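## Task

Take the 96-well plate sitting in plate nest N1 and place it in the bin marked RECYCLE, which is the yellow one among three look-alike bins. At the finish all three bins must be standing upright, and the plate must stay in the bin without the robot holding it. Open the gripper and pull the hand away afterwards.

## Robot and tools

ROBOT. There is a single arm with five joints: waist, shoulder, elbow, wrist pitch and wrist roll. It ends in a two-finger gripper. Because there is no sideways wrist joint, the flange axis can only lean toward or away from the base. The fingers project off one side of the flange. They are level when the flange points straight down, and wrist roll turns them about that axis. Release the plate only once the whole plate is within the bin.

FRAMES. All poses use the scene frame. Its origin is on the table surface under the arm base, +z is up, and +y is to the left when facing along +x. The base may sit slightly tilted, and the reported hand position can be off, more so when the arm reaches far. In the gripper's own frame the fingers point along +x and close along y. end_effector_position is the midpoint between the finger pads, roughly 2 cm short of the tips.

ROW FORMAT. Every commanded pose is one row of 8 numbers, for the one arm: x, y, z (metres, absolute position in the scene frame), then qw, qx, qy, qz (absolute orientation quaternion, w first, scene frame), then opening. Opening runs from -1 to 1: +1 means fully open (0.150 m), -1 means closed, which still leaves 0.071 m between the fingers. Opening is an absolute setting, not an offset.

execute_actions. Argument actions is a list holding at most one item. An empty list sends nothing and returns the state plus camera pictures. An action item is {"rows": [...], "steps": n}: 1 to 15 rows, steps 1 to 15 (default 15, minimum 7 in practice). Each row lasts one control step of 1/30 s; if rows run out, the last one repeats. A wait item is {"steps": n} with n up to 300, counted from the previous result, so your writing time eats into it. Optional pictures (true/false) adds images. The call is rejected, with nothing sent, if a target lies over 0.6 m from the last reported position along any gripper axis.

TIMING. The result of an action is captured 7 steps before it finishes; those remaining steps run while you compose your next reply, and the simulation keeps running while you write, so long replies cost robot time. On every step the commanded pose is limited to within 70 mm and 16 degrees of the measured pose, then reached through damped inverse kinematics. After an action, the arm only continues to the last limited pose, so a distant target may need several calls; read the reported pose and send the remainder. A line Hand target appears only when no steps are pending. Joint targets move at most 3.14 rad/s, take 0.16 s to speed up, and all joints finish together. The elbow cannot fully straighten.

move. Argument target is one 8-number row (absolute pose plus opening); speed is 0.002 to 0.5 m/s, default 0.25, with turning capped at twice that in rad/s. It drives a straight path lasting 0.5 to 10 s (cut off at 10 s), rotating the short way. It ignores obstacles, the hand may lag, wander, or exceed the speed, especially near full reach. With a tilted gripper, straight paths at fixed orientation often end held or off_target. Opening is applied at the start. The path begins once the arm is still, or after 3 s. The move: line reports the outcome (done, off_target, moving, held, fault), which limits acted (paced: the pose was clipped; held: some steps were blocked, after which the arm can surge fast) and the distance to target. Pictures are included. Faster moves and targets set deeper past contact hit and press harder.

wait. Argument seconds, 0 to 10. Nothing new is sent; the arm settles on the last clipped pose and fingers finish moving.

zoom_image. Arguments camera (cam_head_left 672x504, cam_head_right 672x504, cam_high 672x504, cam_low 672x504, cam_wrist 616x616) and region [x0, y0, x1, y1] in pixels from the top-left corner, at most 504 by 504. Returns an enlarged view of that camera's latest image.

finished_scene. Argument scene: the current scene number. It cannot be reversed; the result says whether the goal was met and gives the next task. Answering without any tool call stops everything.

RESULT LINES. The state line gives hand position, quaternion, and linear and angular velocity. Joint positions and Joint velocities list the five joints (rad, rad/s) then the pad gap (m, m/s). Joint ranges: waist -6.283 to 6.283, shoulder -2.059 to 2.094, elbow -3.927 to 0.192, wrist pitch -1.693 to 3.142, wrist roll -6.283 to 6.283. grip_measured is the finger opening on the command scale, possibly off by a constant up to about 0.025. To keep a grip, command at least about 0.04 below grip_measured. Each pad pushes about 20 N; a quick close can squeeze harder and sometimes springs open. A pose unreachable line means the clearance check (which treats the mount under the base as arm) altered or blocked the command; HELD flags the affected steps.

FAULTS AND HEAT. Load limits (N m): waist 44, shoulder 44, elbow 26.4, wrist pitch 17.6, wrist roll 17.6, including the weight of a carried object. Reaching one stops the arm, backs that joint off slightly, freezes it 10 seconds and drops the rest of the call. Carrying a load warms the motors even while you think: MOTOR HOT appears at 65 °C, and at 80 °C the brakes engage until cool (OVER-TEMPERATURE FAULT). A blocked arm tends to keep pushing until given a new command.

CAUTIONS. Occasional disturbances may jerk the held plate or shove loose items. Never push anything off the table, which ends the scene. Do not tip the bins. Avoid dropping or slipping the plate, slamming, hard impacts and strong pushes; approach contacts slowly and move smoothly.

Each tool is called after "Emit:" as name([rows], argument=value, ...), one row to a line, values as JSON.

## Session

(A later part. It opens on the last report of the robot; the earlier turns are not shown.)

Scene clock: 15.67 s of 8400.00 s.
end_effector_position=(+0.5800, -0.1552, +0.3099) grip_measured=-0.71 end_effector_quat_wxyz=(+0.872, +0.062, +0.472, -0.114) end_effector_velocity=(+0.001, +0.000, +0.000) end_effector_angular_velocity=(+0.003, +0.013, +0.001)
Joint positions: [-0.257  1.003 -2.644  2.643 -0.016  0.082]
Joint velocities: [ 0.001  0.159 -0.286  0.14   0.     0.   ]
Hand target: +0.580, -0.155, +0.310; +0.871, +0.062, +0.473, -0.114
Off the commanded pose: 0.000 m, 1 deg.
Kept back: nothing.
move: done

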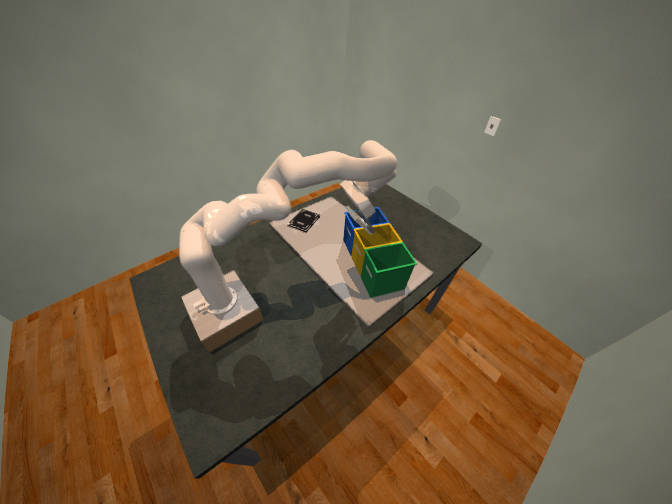

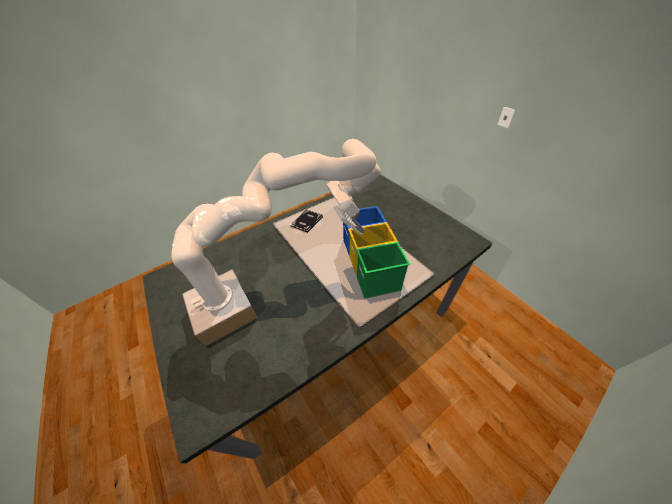

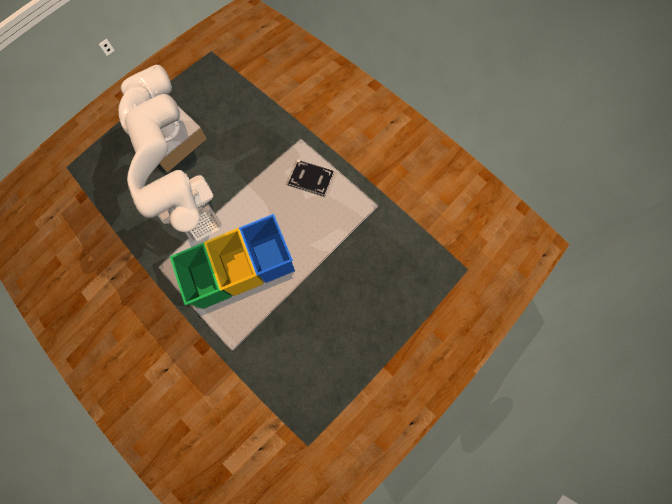

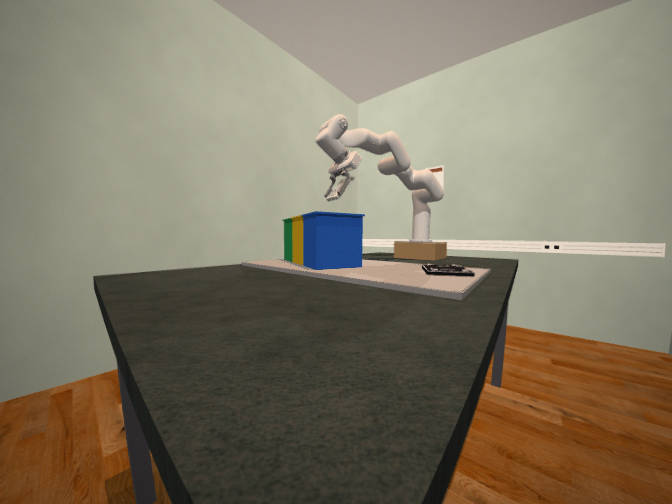

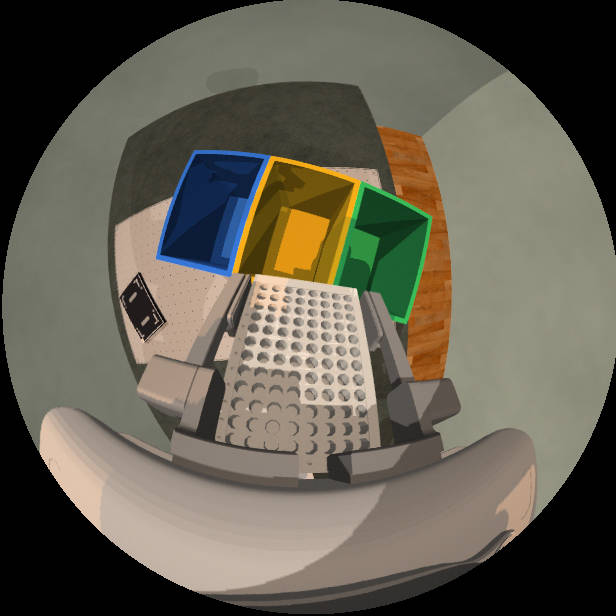

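Emit:
move(target=[0.675,-0.188,0.275,0.922,0.048,0.363,-0.122,-0.8], speed=0.08)

Emit:
move(target=[0.68,-0.192,0.21,0.922,0.048,0.363,-0.122,-0.8], speed=0.05)

Scene clock: 17.97 s of 8400.00 s.
end_effector_position=(+0.6742, -0.1876, +0.2751) grip_measured=-0.71 end_effector_quat_wxyz=(+0.935, +0.043, +0.328, -0.124) end_effector_velocity=(+0.002, +0.000, -0.001) end_effector_angular_velocity=(-0.001, -0.005, +0.001)
Joint positions: [-0.266  1.113 -2.701  2.272 -0.02   0.082]
Joint velocities: [ 0.001  0.002  0.    -0.007 -0.     0.   ]
Hand target: +0.674, -0.188, +0.275; +0.935, +0.043, +0.328, -0.124
Off the commanded pose: 0.001 m, 4 deg.
elbow stopped short: the move would have taken joint 3 (elbow) straighter than the controller allows; a more bent joint 3 avoids this.
Kept back: nothing.
move: off_target

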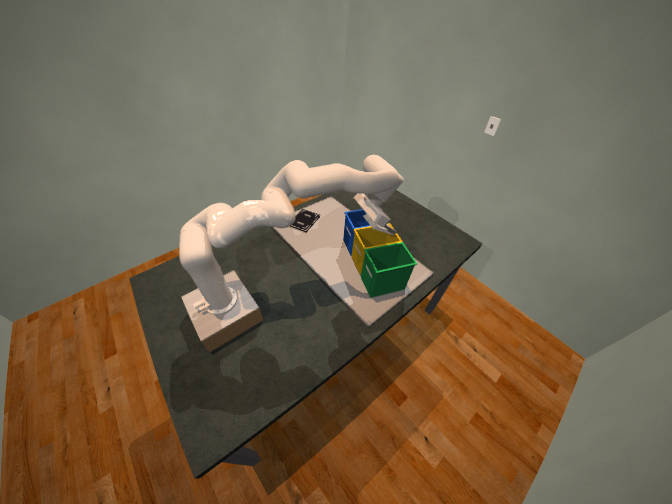

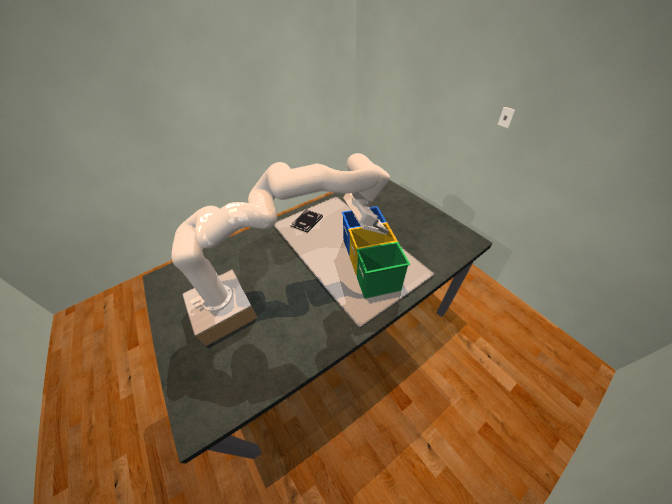

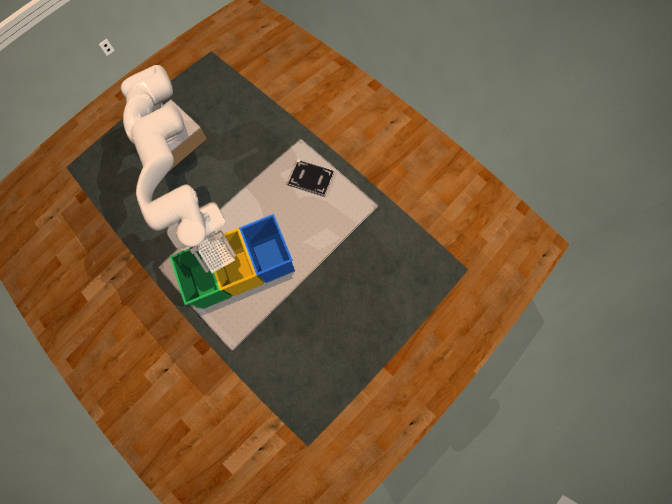

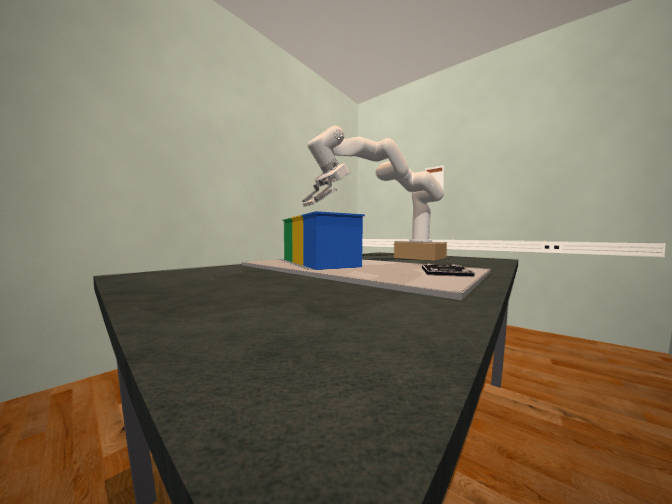

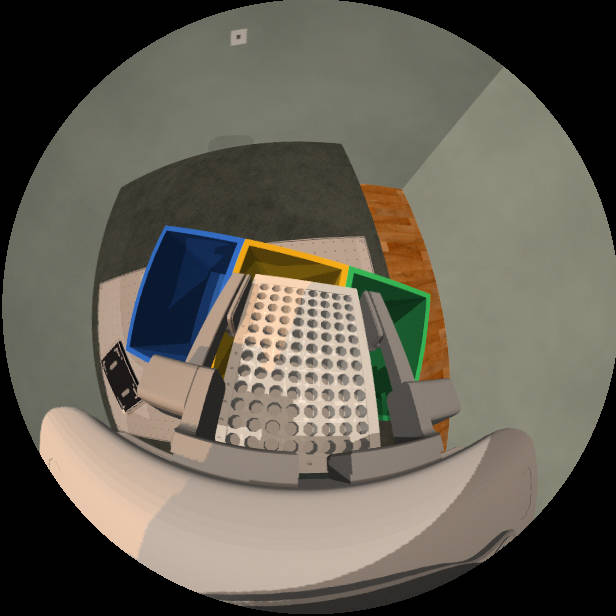

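Scene clock: 19.77 s of 8400.00 s.
end_effector_position=(+0.6803, -0.1921, +0.2131) grip_measured=-0.71 end_effector_quat_wxyz=(+0.931, +0.046, +0.339, -0.124) end_effector_velocity=(-0.000, +0.001, -0.000) end_effector_angular_velocity=(+0.001, +0.002, +0.001)
Joint positions: [-0.269  1.21  -2.703  2.201 -0.021  0.083]
Joint velocities: [ 0.001 -0.004  0.007 -0.001 -0.     0.   ]
Hand target: +0.679, -0.192, +0.210; +0.930, +0.046, +0.342, -0.124
Off the commanded pose: 0.003 m, 3 deg.
elbow stopped short: the move would have taken joint 3 (elbow) straighter than the controller allows; a more bent joint 3 avoids this.
Kept back: nothing.
move: off_target

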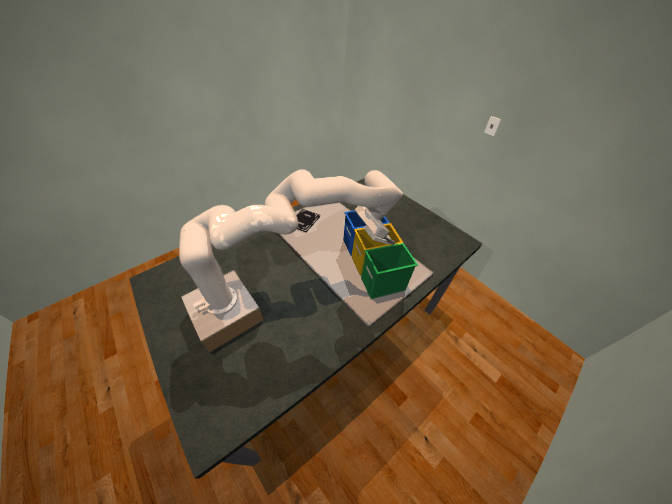

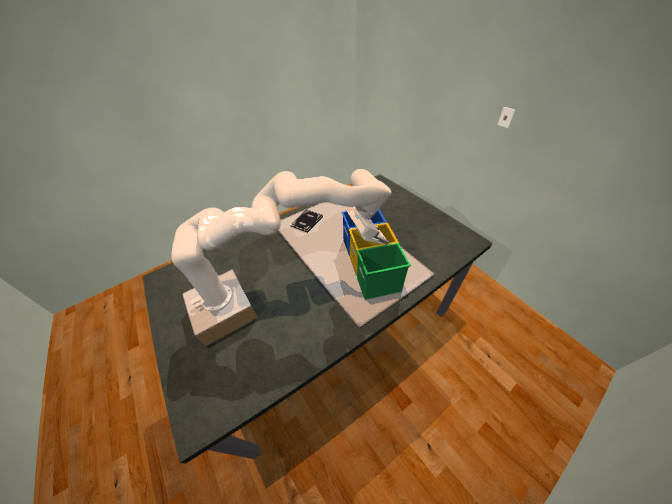

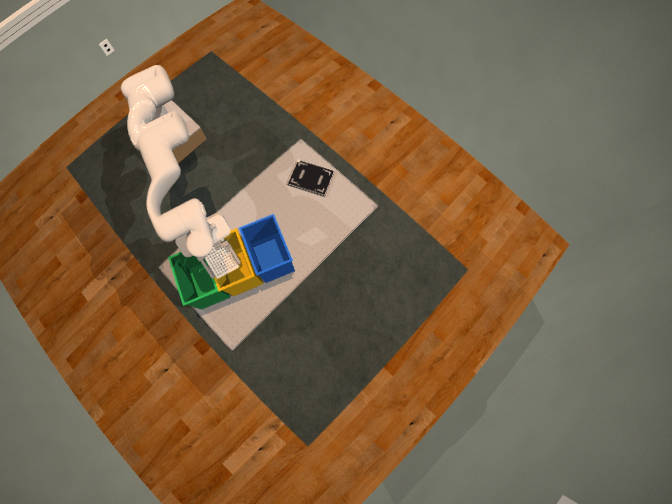

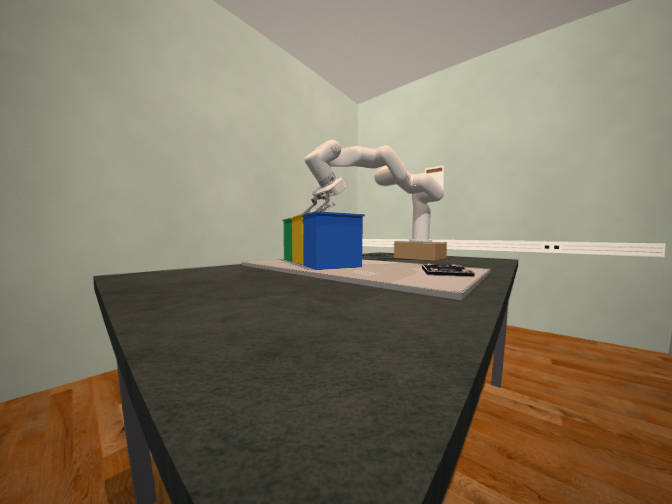

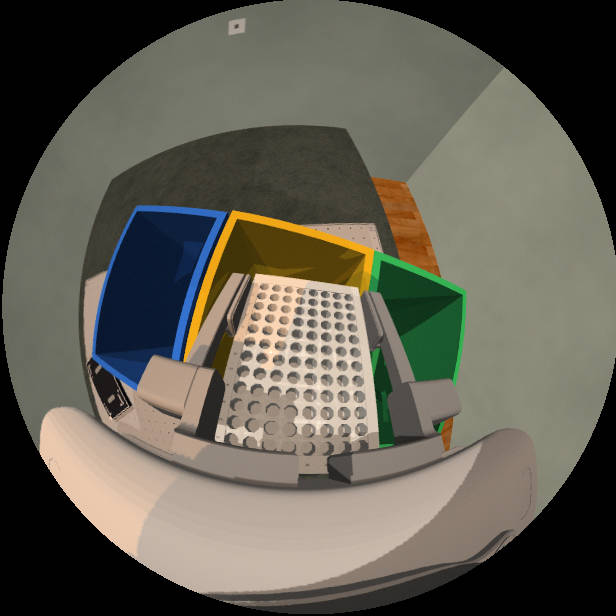

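Emit:
move(target=[0.70,-0.172,0.212,0.931,0.046,0.339,-0.115,-0.8], speed=0.04)

Scene clock: 21.03 s of 8400.00 s.
end_effector_position=(+0.6992, -0.1721, +0.2125) grip_measured=-0.71 end_effector_quat_wxyz=(+0.941, +0.035, +0.318, -0.112) end_effector_velocity=(+0.001, +0.001, -0.000) end_effector_angular_velocity=(-0.002, -0.003, +0.001)
Joint positions: [-0.233  1.216 -2.701  2.144 -0.013  0.083]
Joint velocities: [ 0.002 -0.     0.001 -0.004  0.001 -0.   ]
Hand target: +0.699, -0.172, +0.212; +0.941, +0.035, +0.318, -0.112
Off the commanded pose: 0.001 m, 3 deg.
elbow stopped short: the move would have taken joint 3 (elbow) straighter than the controller allows; a more bent joint 3 avoids this.
Kept back: nothing.
move: off_target

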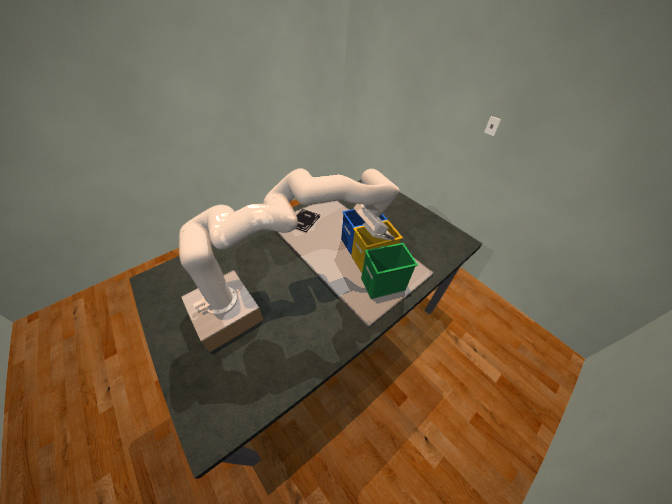

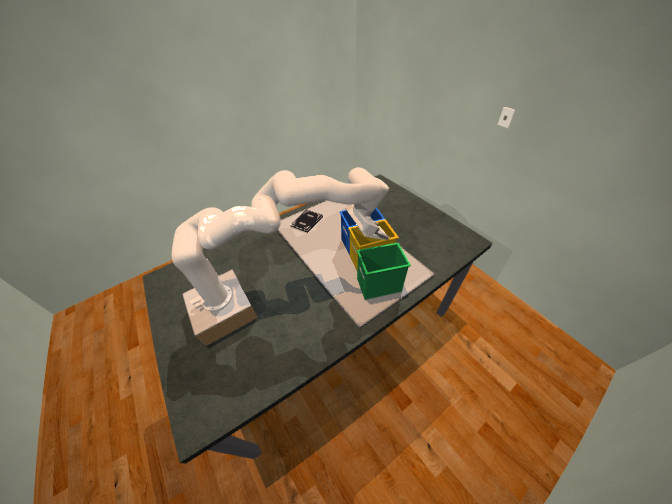

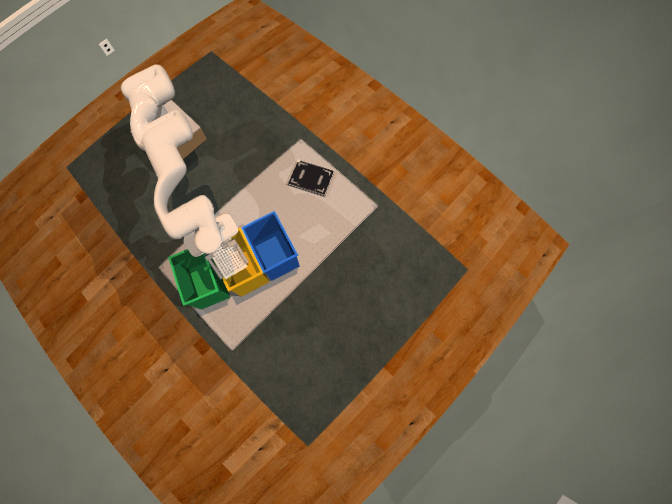

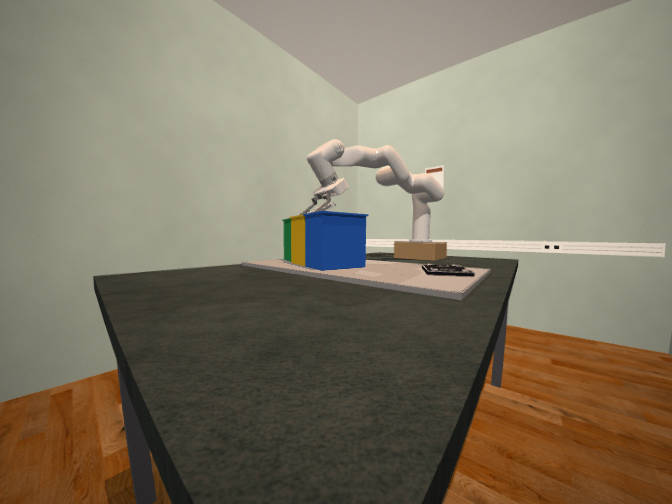

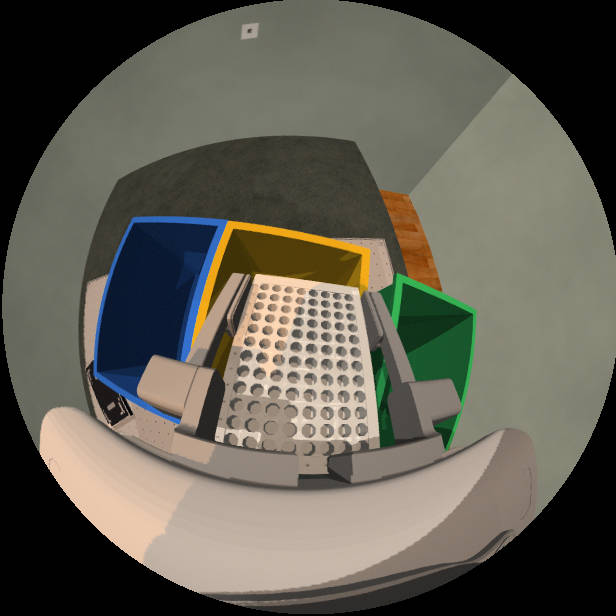

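Emit:
move(target=[0.70,-0.176,0.212,0.941,0.035,0.318,-0.112,-0.45])

Emit:
move(target=[0.64,-0.16,0.32,0.931,0.046,0.339,-0.115,-0.45], speed=0.1)

Scene clock: 24.93 s of 8400.00 s.
end_effector_position=(+0.6993, -0.1757, +0.2113) grip_measured=-0.45 end_effector_quat_wxyz=(+0.941, +0.036, +0.316, -0.113) end_effector_velocity=(+0.001, -0.000, +0.000) end_effector_angular_velocity=(-0.001, -0.004, +0.000)
Joint positions: [-0.239  1.218 -2.701  2.138 -0.017  0.093]
Joint velocities: [-0.     0.    -0.    -0.004 -0.001 -0.   ]
Hand target: +0.700, -0.176, +0.212; +0.942, +0.036, +0.315, -0.113
Off the commanded pose: 0.001 m, 0 deg.
elbow stopped short: the move would have taken joint 3 (elbow) straighter than the controller allows; a more bent joint 3 avoids this.
Kept back: nothing.
After step 90, 0.20 s passed at rest.
move: done

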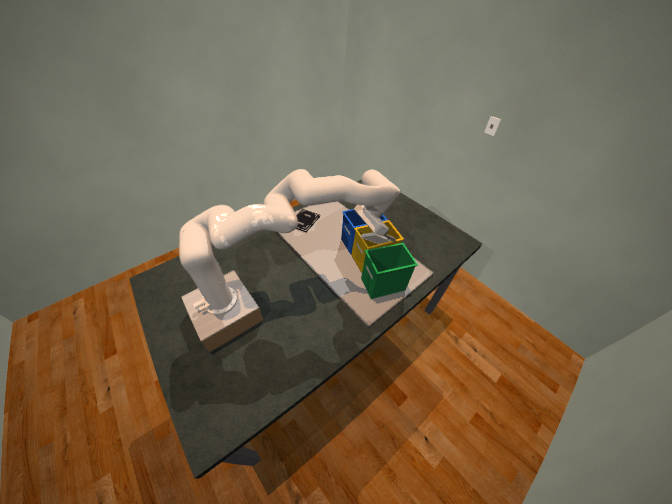

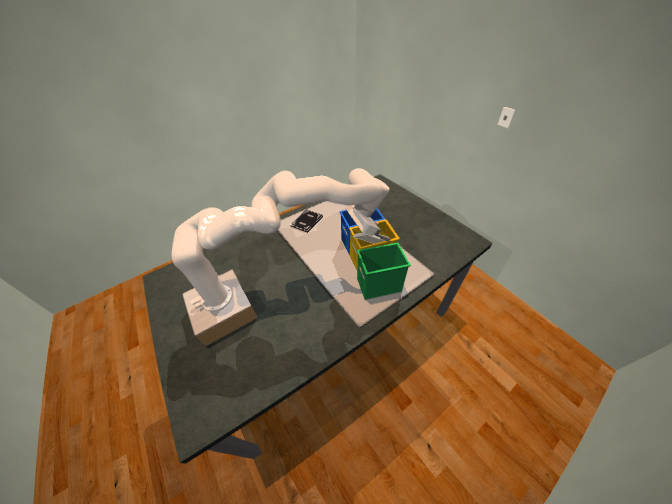

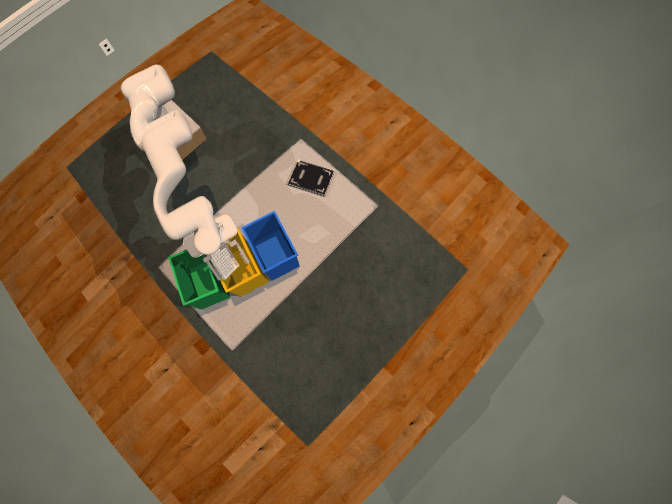

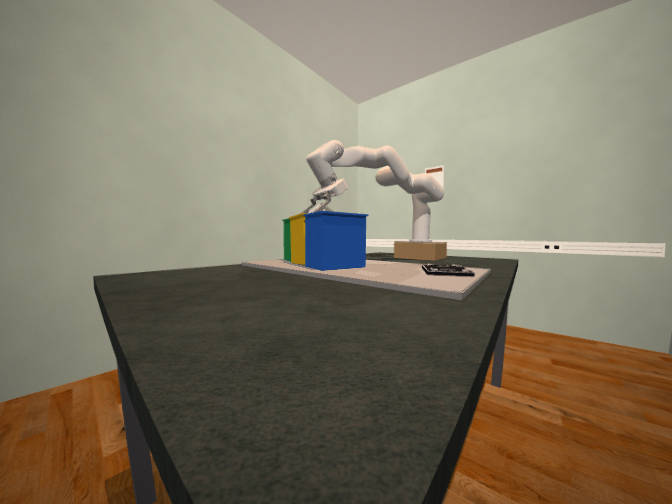

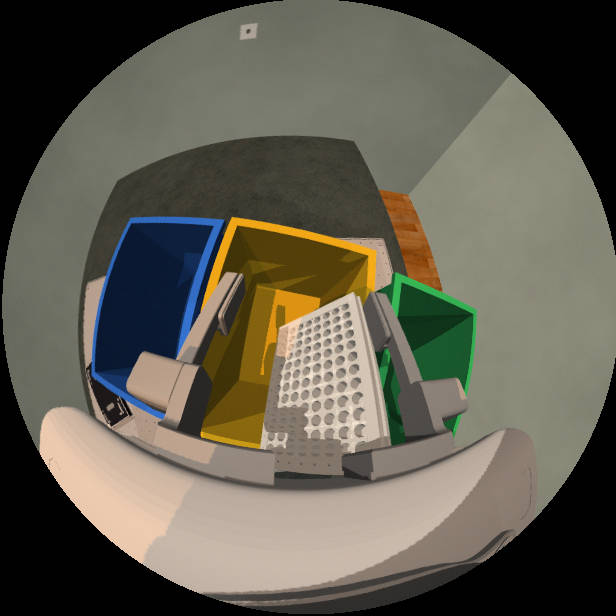

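Scene clock: 26.60 s of 8400.00 s.
end_effector_position=(+0.6401, -0.1603, +0.3193) grip_measured=-0.45 end_effector_quat_wxyz=(+0.933, +0.041, +0.341, -0.112) end_effector_velocity=(-0.001, +0.000, +0.003) end_effector_angular_velocity=(-0.001, -0.004, +0.000)
Joint positions: [-0.241  0.782 -2.255  2.182 -0.02   0.093]
Joint velocities: [-0.    -0.01   0.009 -0.003 -0.001 -0.   ]
Hand target: +0.640, -0.160, +0.320; +0.933, +0.041, +0.340, -0.112
Off the commanded pose: 0.001 m, 1 deg.
Kept back: nothing.
move: done

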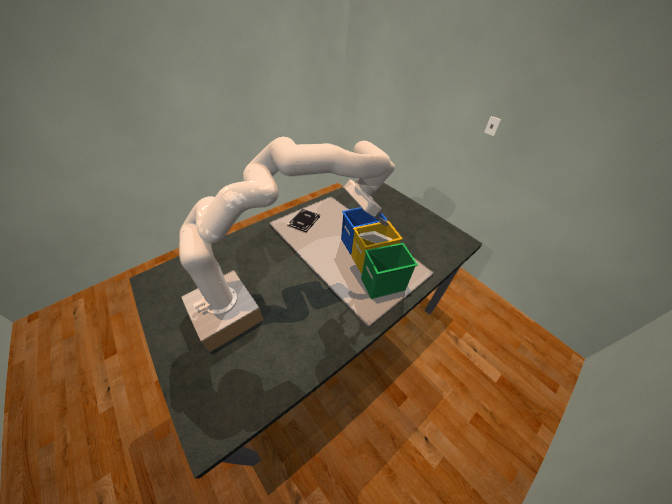

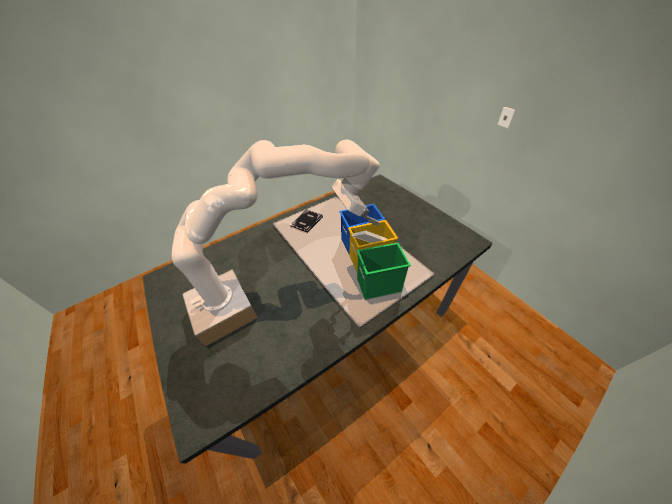

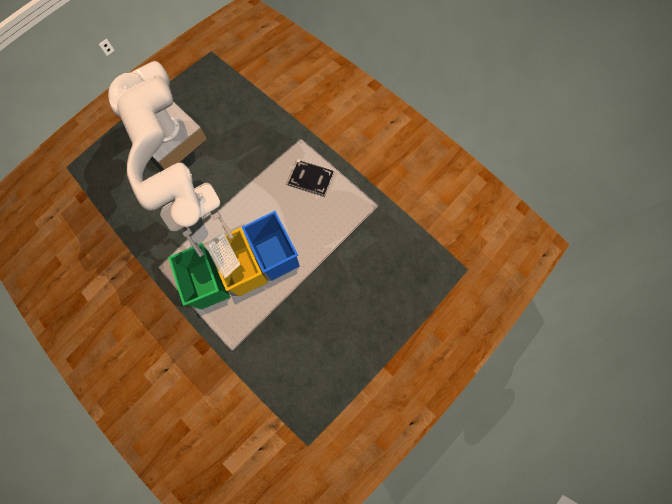

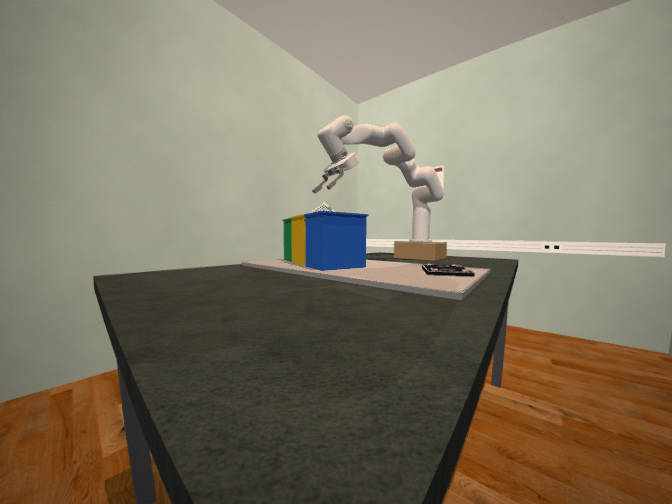

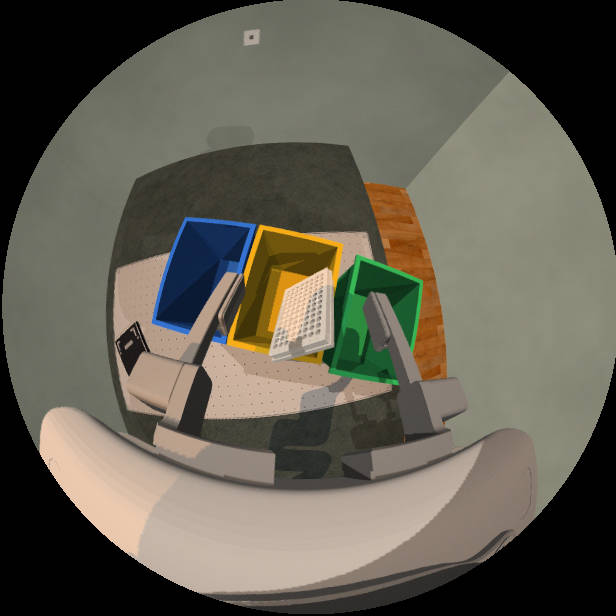

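Emit:
move(target=[0.55,-0.115,0.235,0.978,0.02,0.173,-0.111,-1], speed=0.12)

Emit:
move(target=[0.65,-0.14,0.225,0.978,0.02,0.173,-0.111,-1], speed=0.04)

Scene clock: 28.87 s of 8400.00 s.
end_effector_position=(+0.5506, -0.1155, +0.2355) grip_measured=-0.99 end_effector_quat_wxyz=(+0.979, +0.011, +0.174, -0.108) end_effector_velocity=(-0.001, -0.000, -0.001) end_effector_angular_velocity=(-0.002, -0.007, -0.002)
Joint positions: [-0.194  0.191 -0.983  1.151  0.01   0.072]
Joint velocities: [-0.    -0.003  0.012 -0.017  0.002  0.   ]
Hand target: +0.550, -0.115, +0.235; +0.979, +0.011, +0.174, -0.108
Off the commanded pose: 0.001 m, 1 deg.
Kept back: nothing.
move: done

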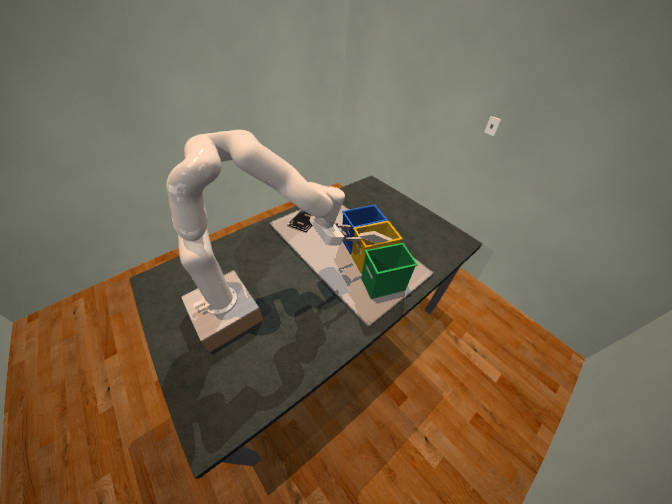

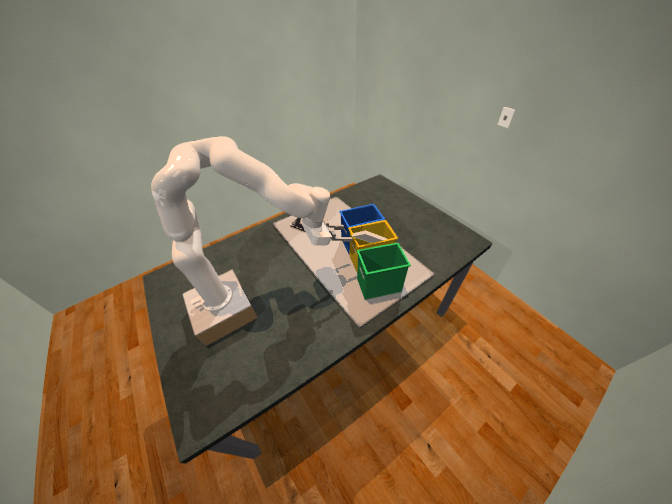

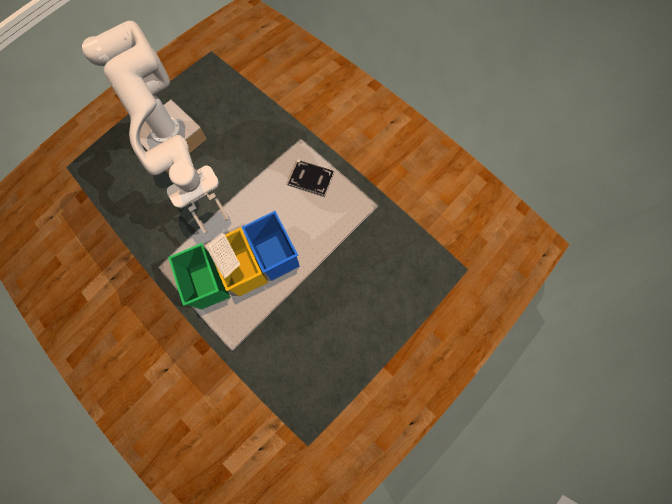

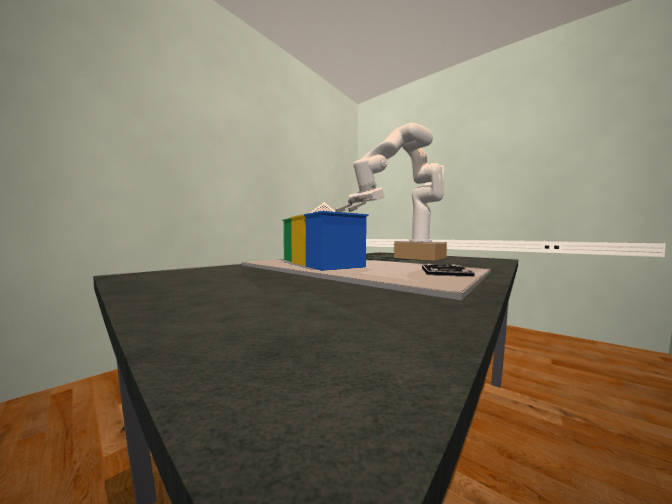

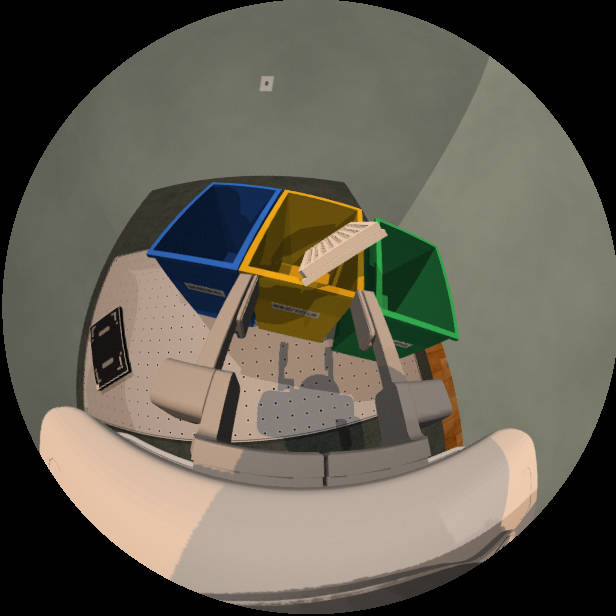

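Scene clock: 31.80 s of 8400.00 s.
end_effector_position=(+0.6498, -0.1399, +0.2249) grip_measured=-0.99 end_effector_quat_wxyz=(+0.979, +0.011, +0.174, -0.109) end_effector_velocity=(+0.001, -0.000, -0.000) end_effector_angular_velocity=(+0.001, +0.002, +0.000)
Joint positions: [-0.2    0.522 -1.436  1.272  0.005  0.072]
Joint velocities: [-0.     0.005 -0.008  0.005 -0.    -0.   ]
Hand target: +0.650, -0.140, +0.225; +0.979, +0.011, +0.174, -0.109
Off the commanded pose: 0.000 m, 1 deg.
Kept back: nothing.
move: done

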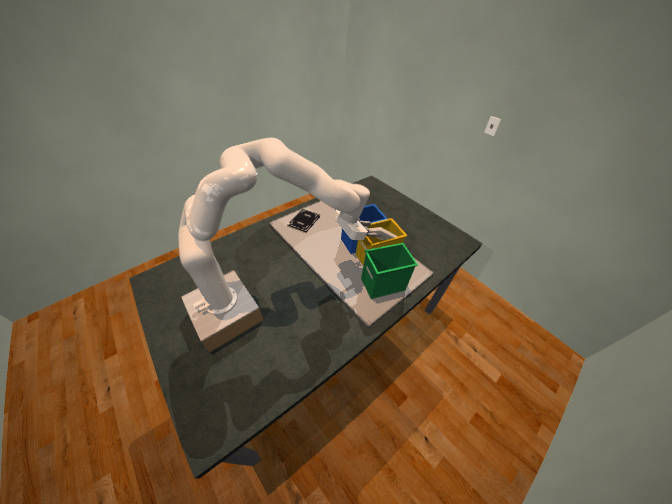

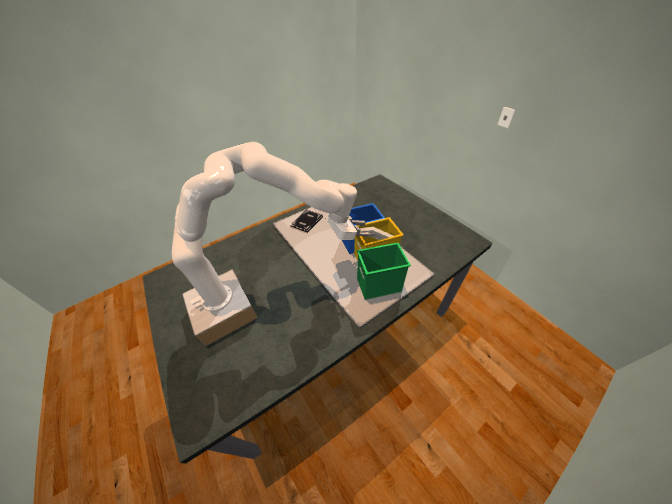

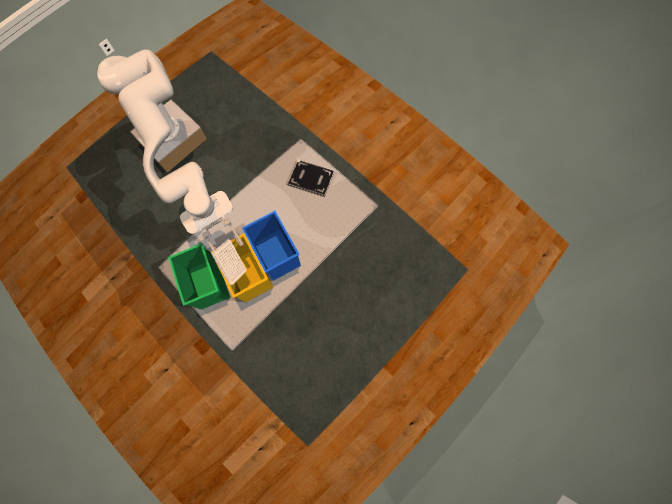

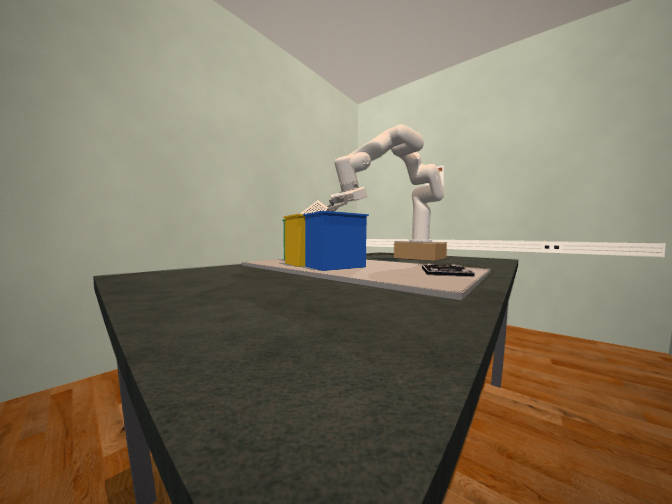

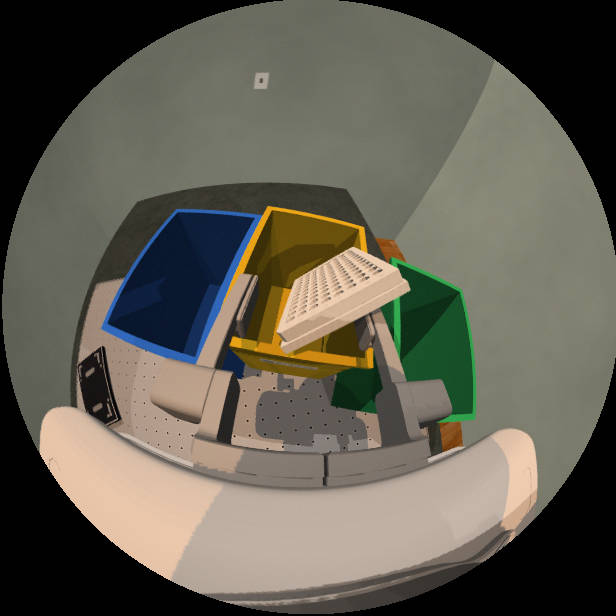

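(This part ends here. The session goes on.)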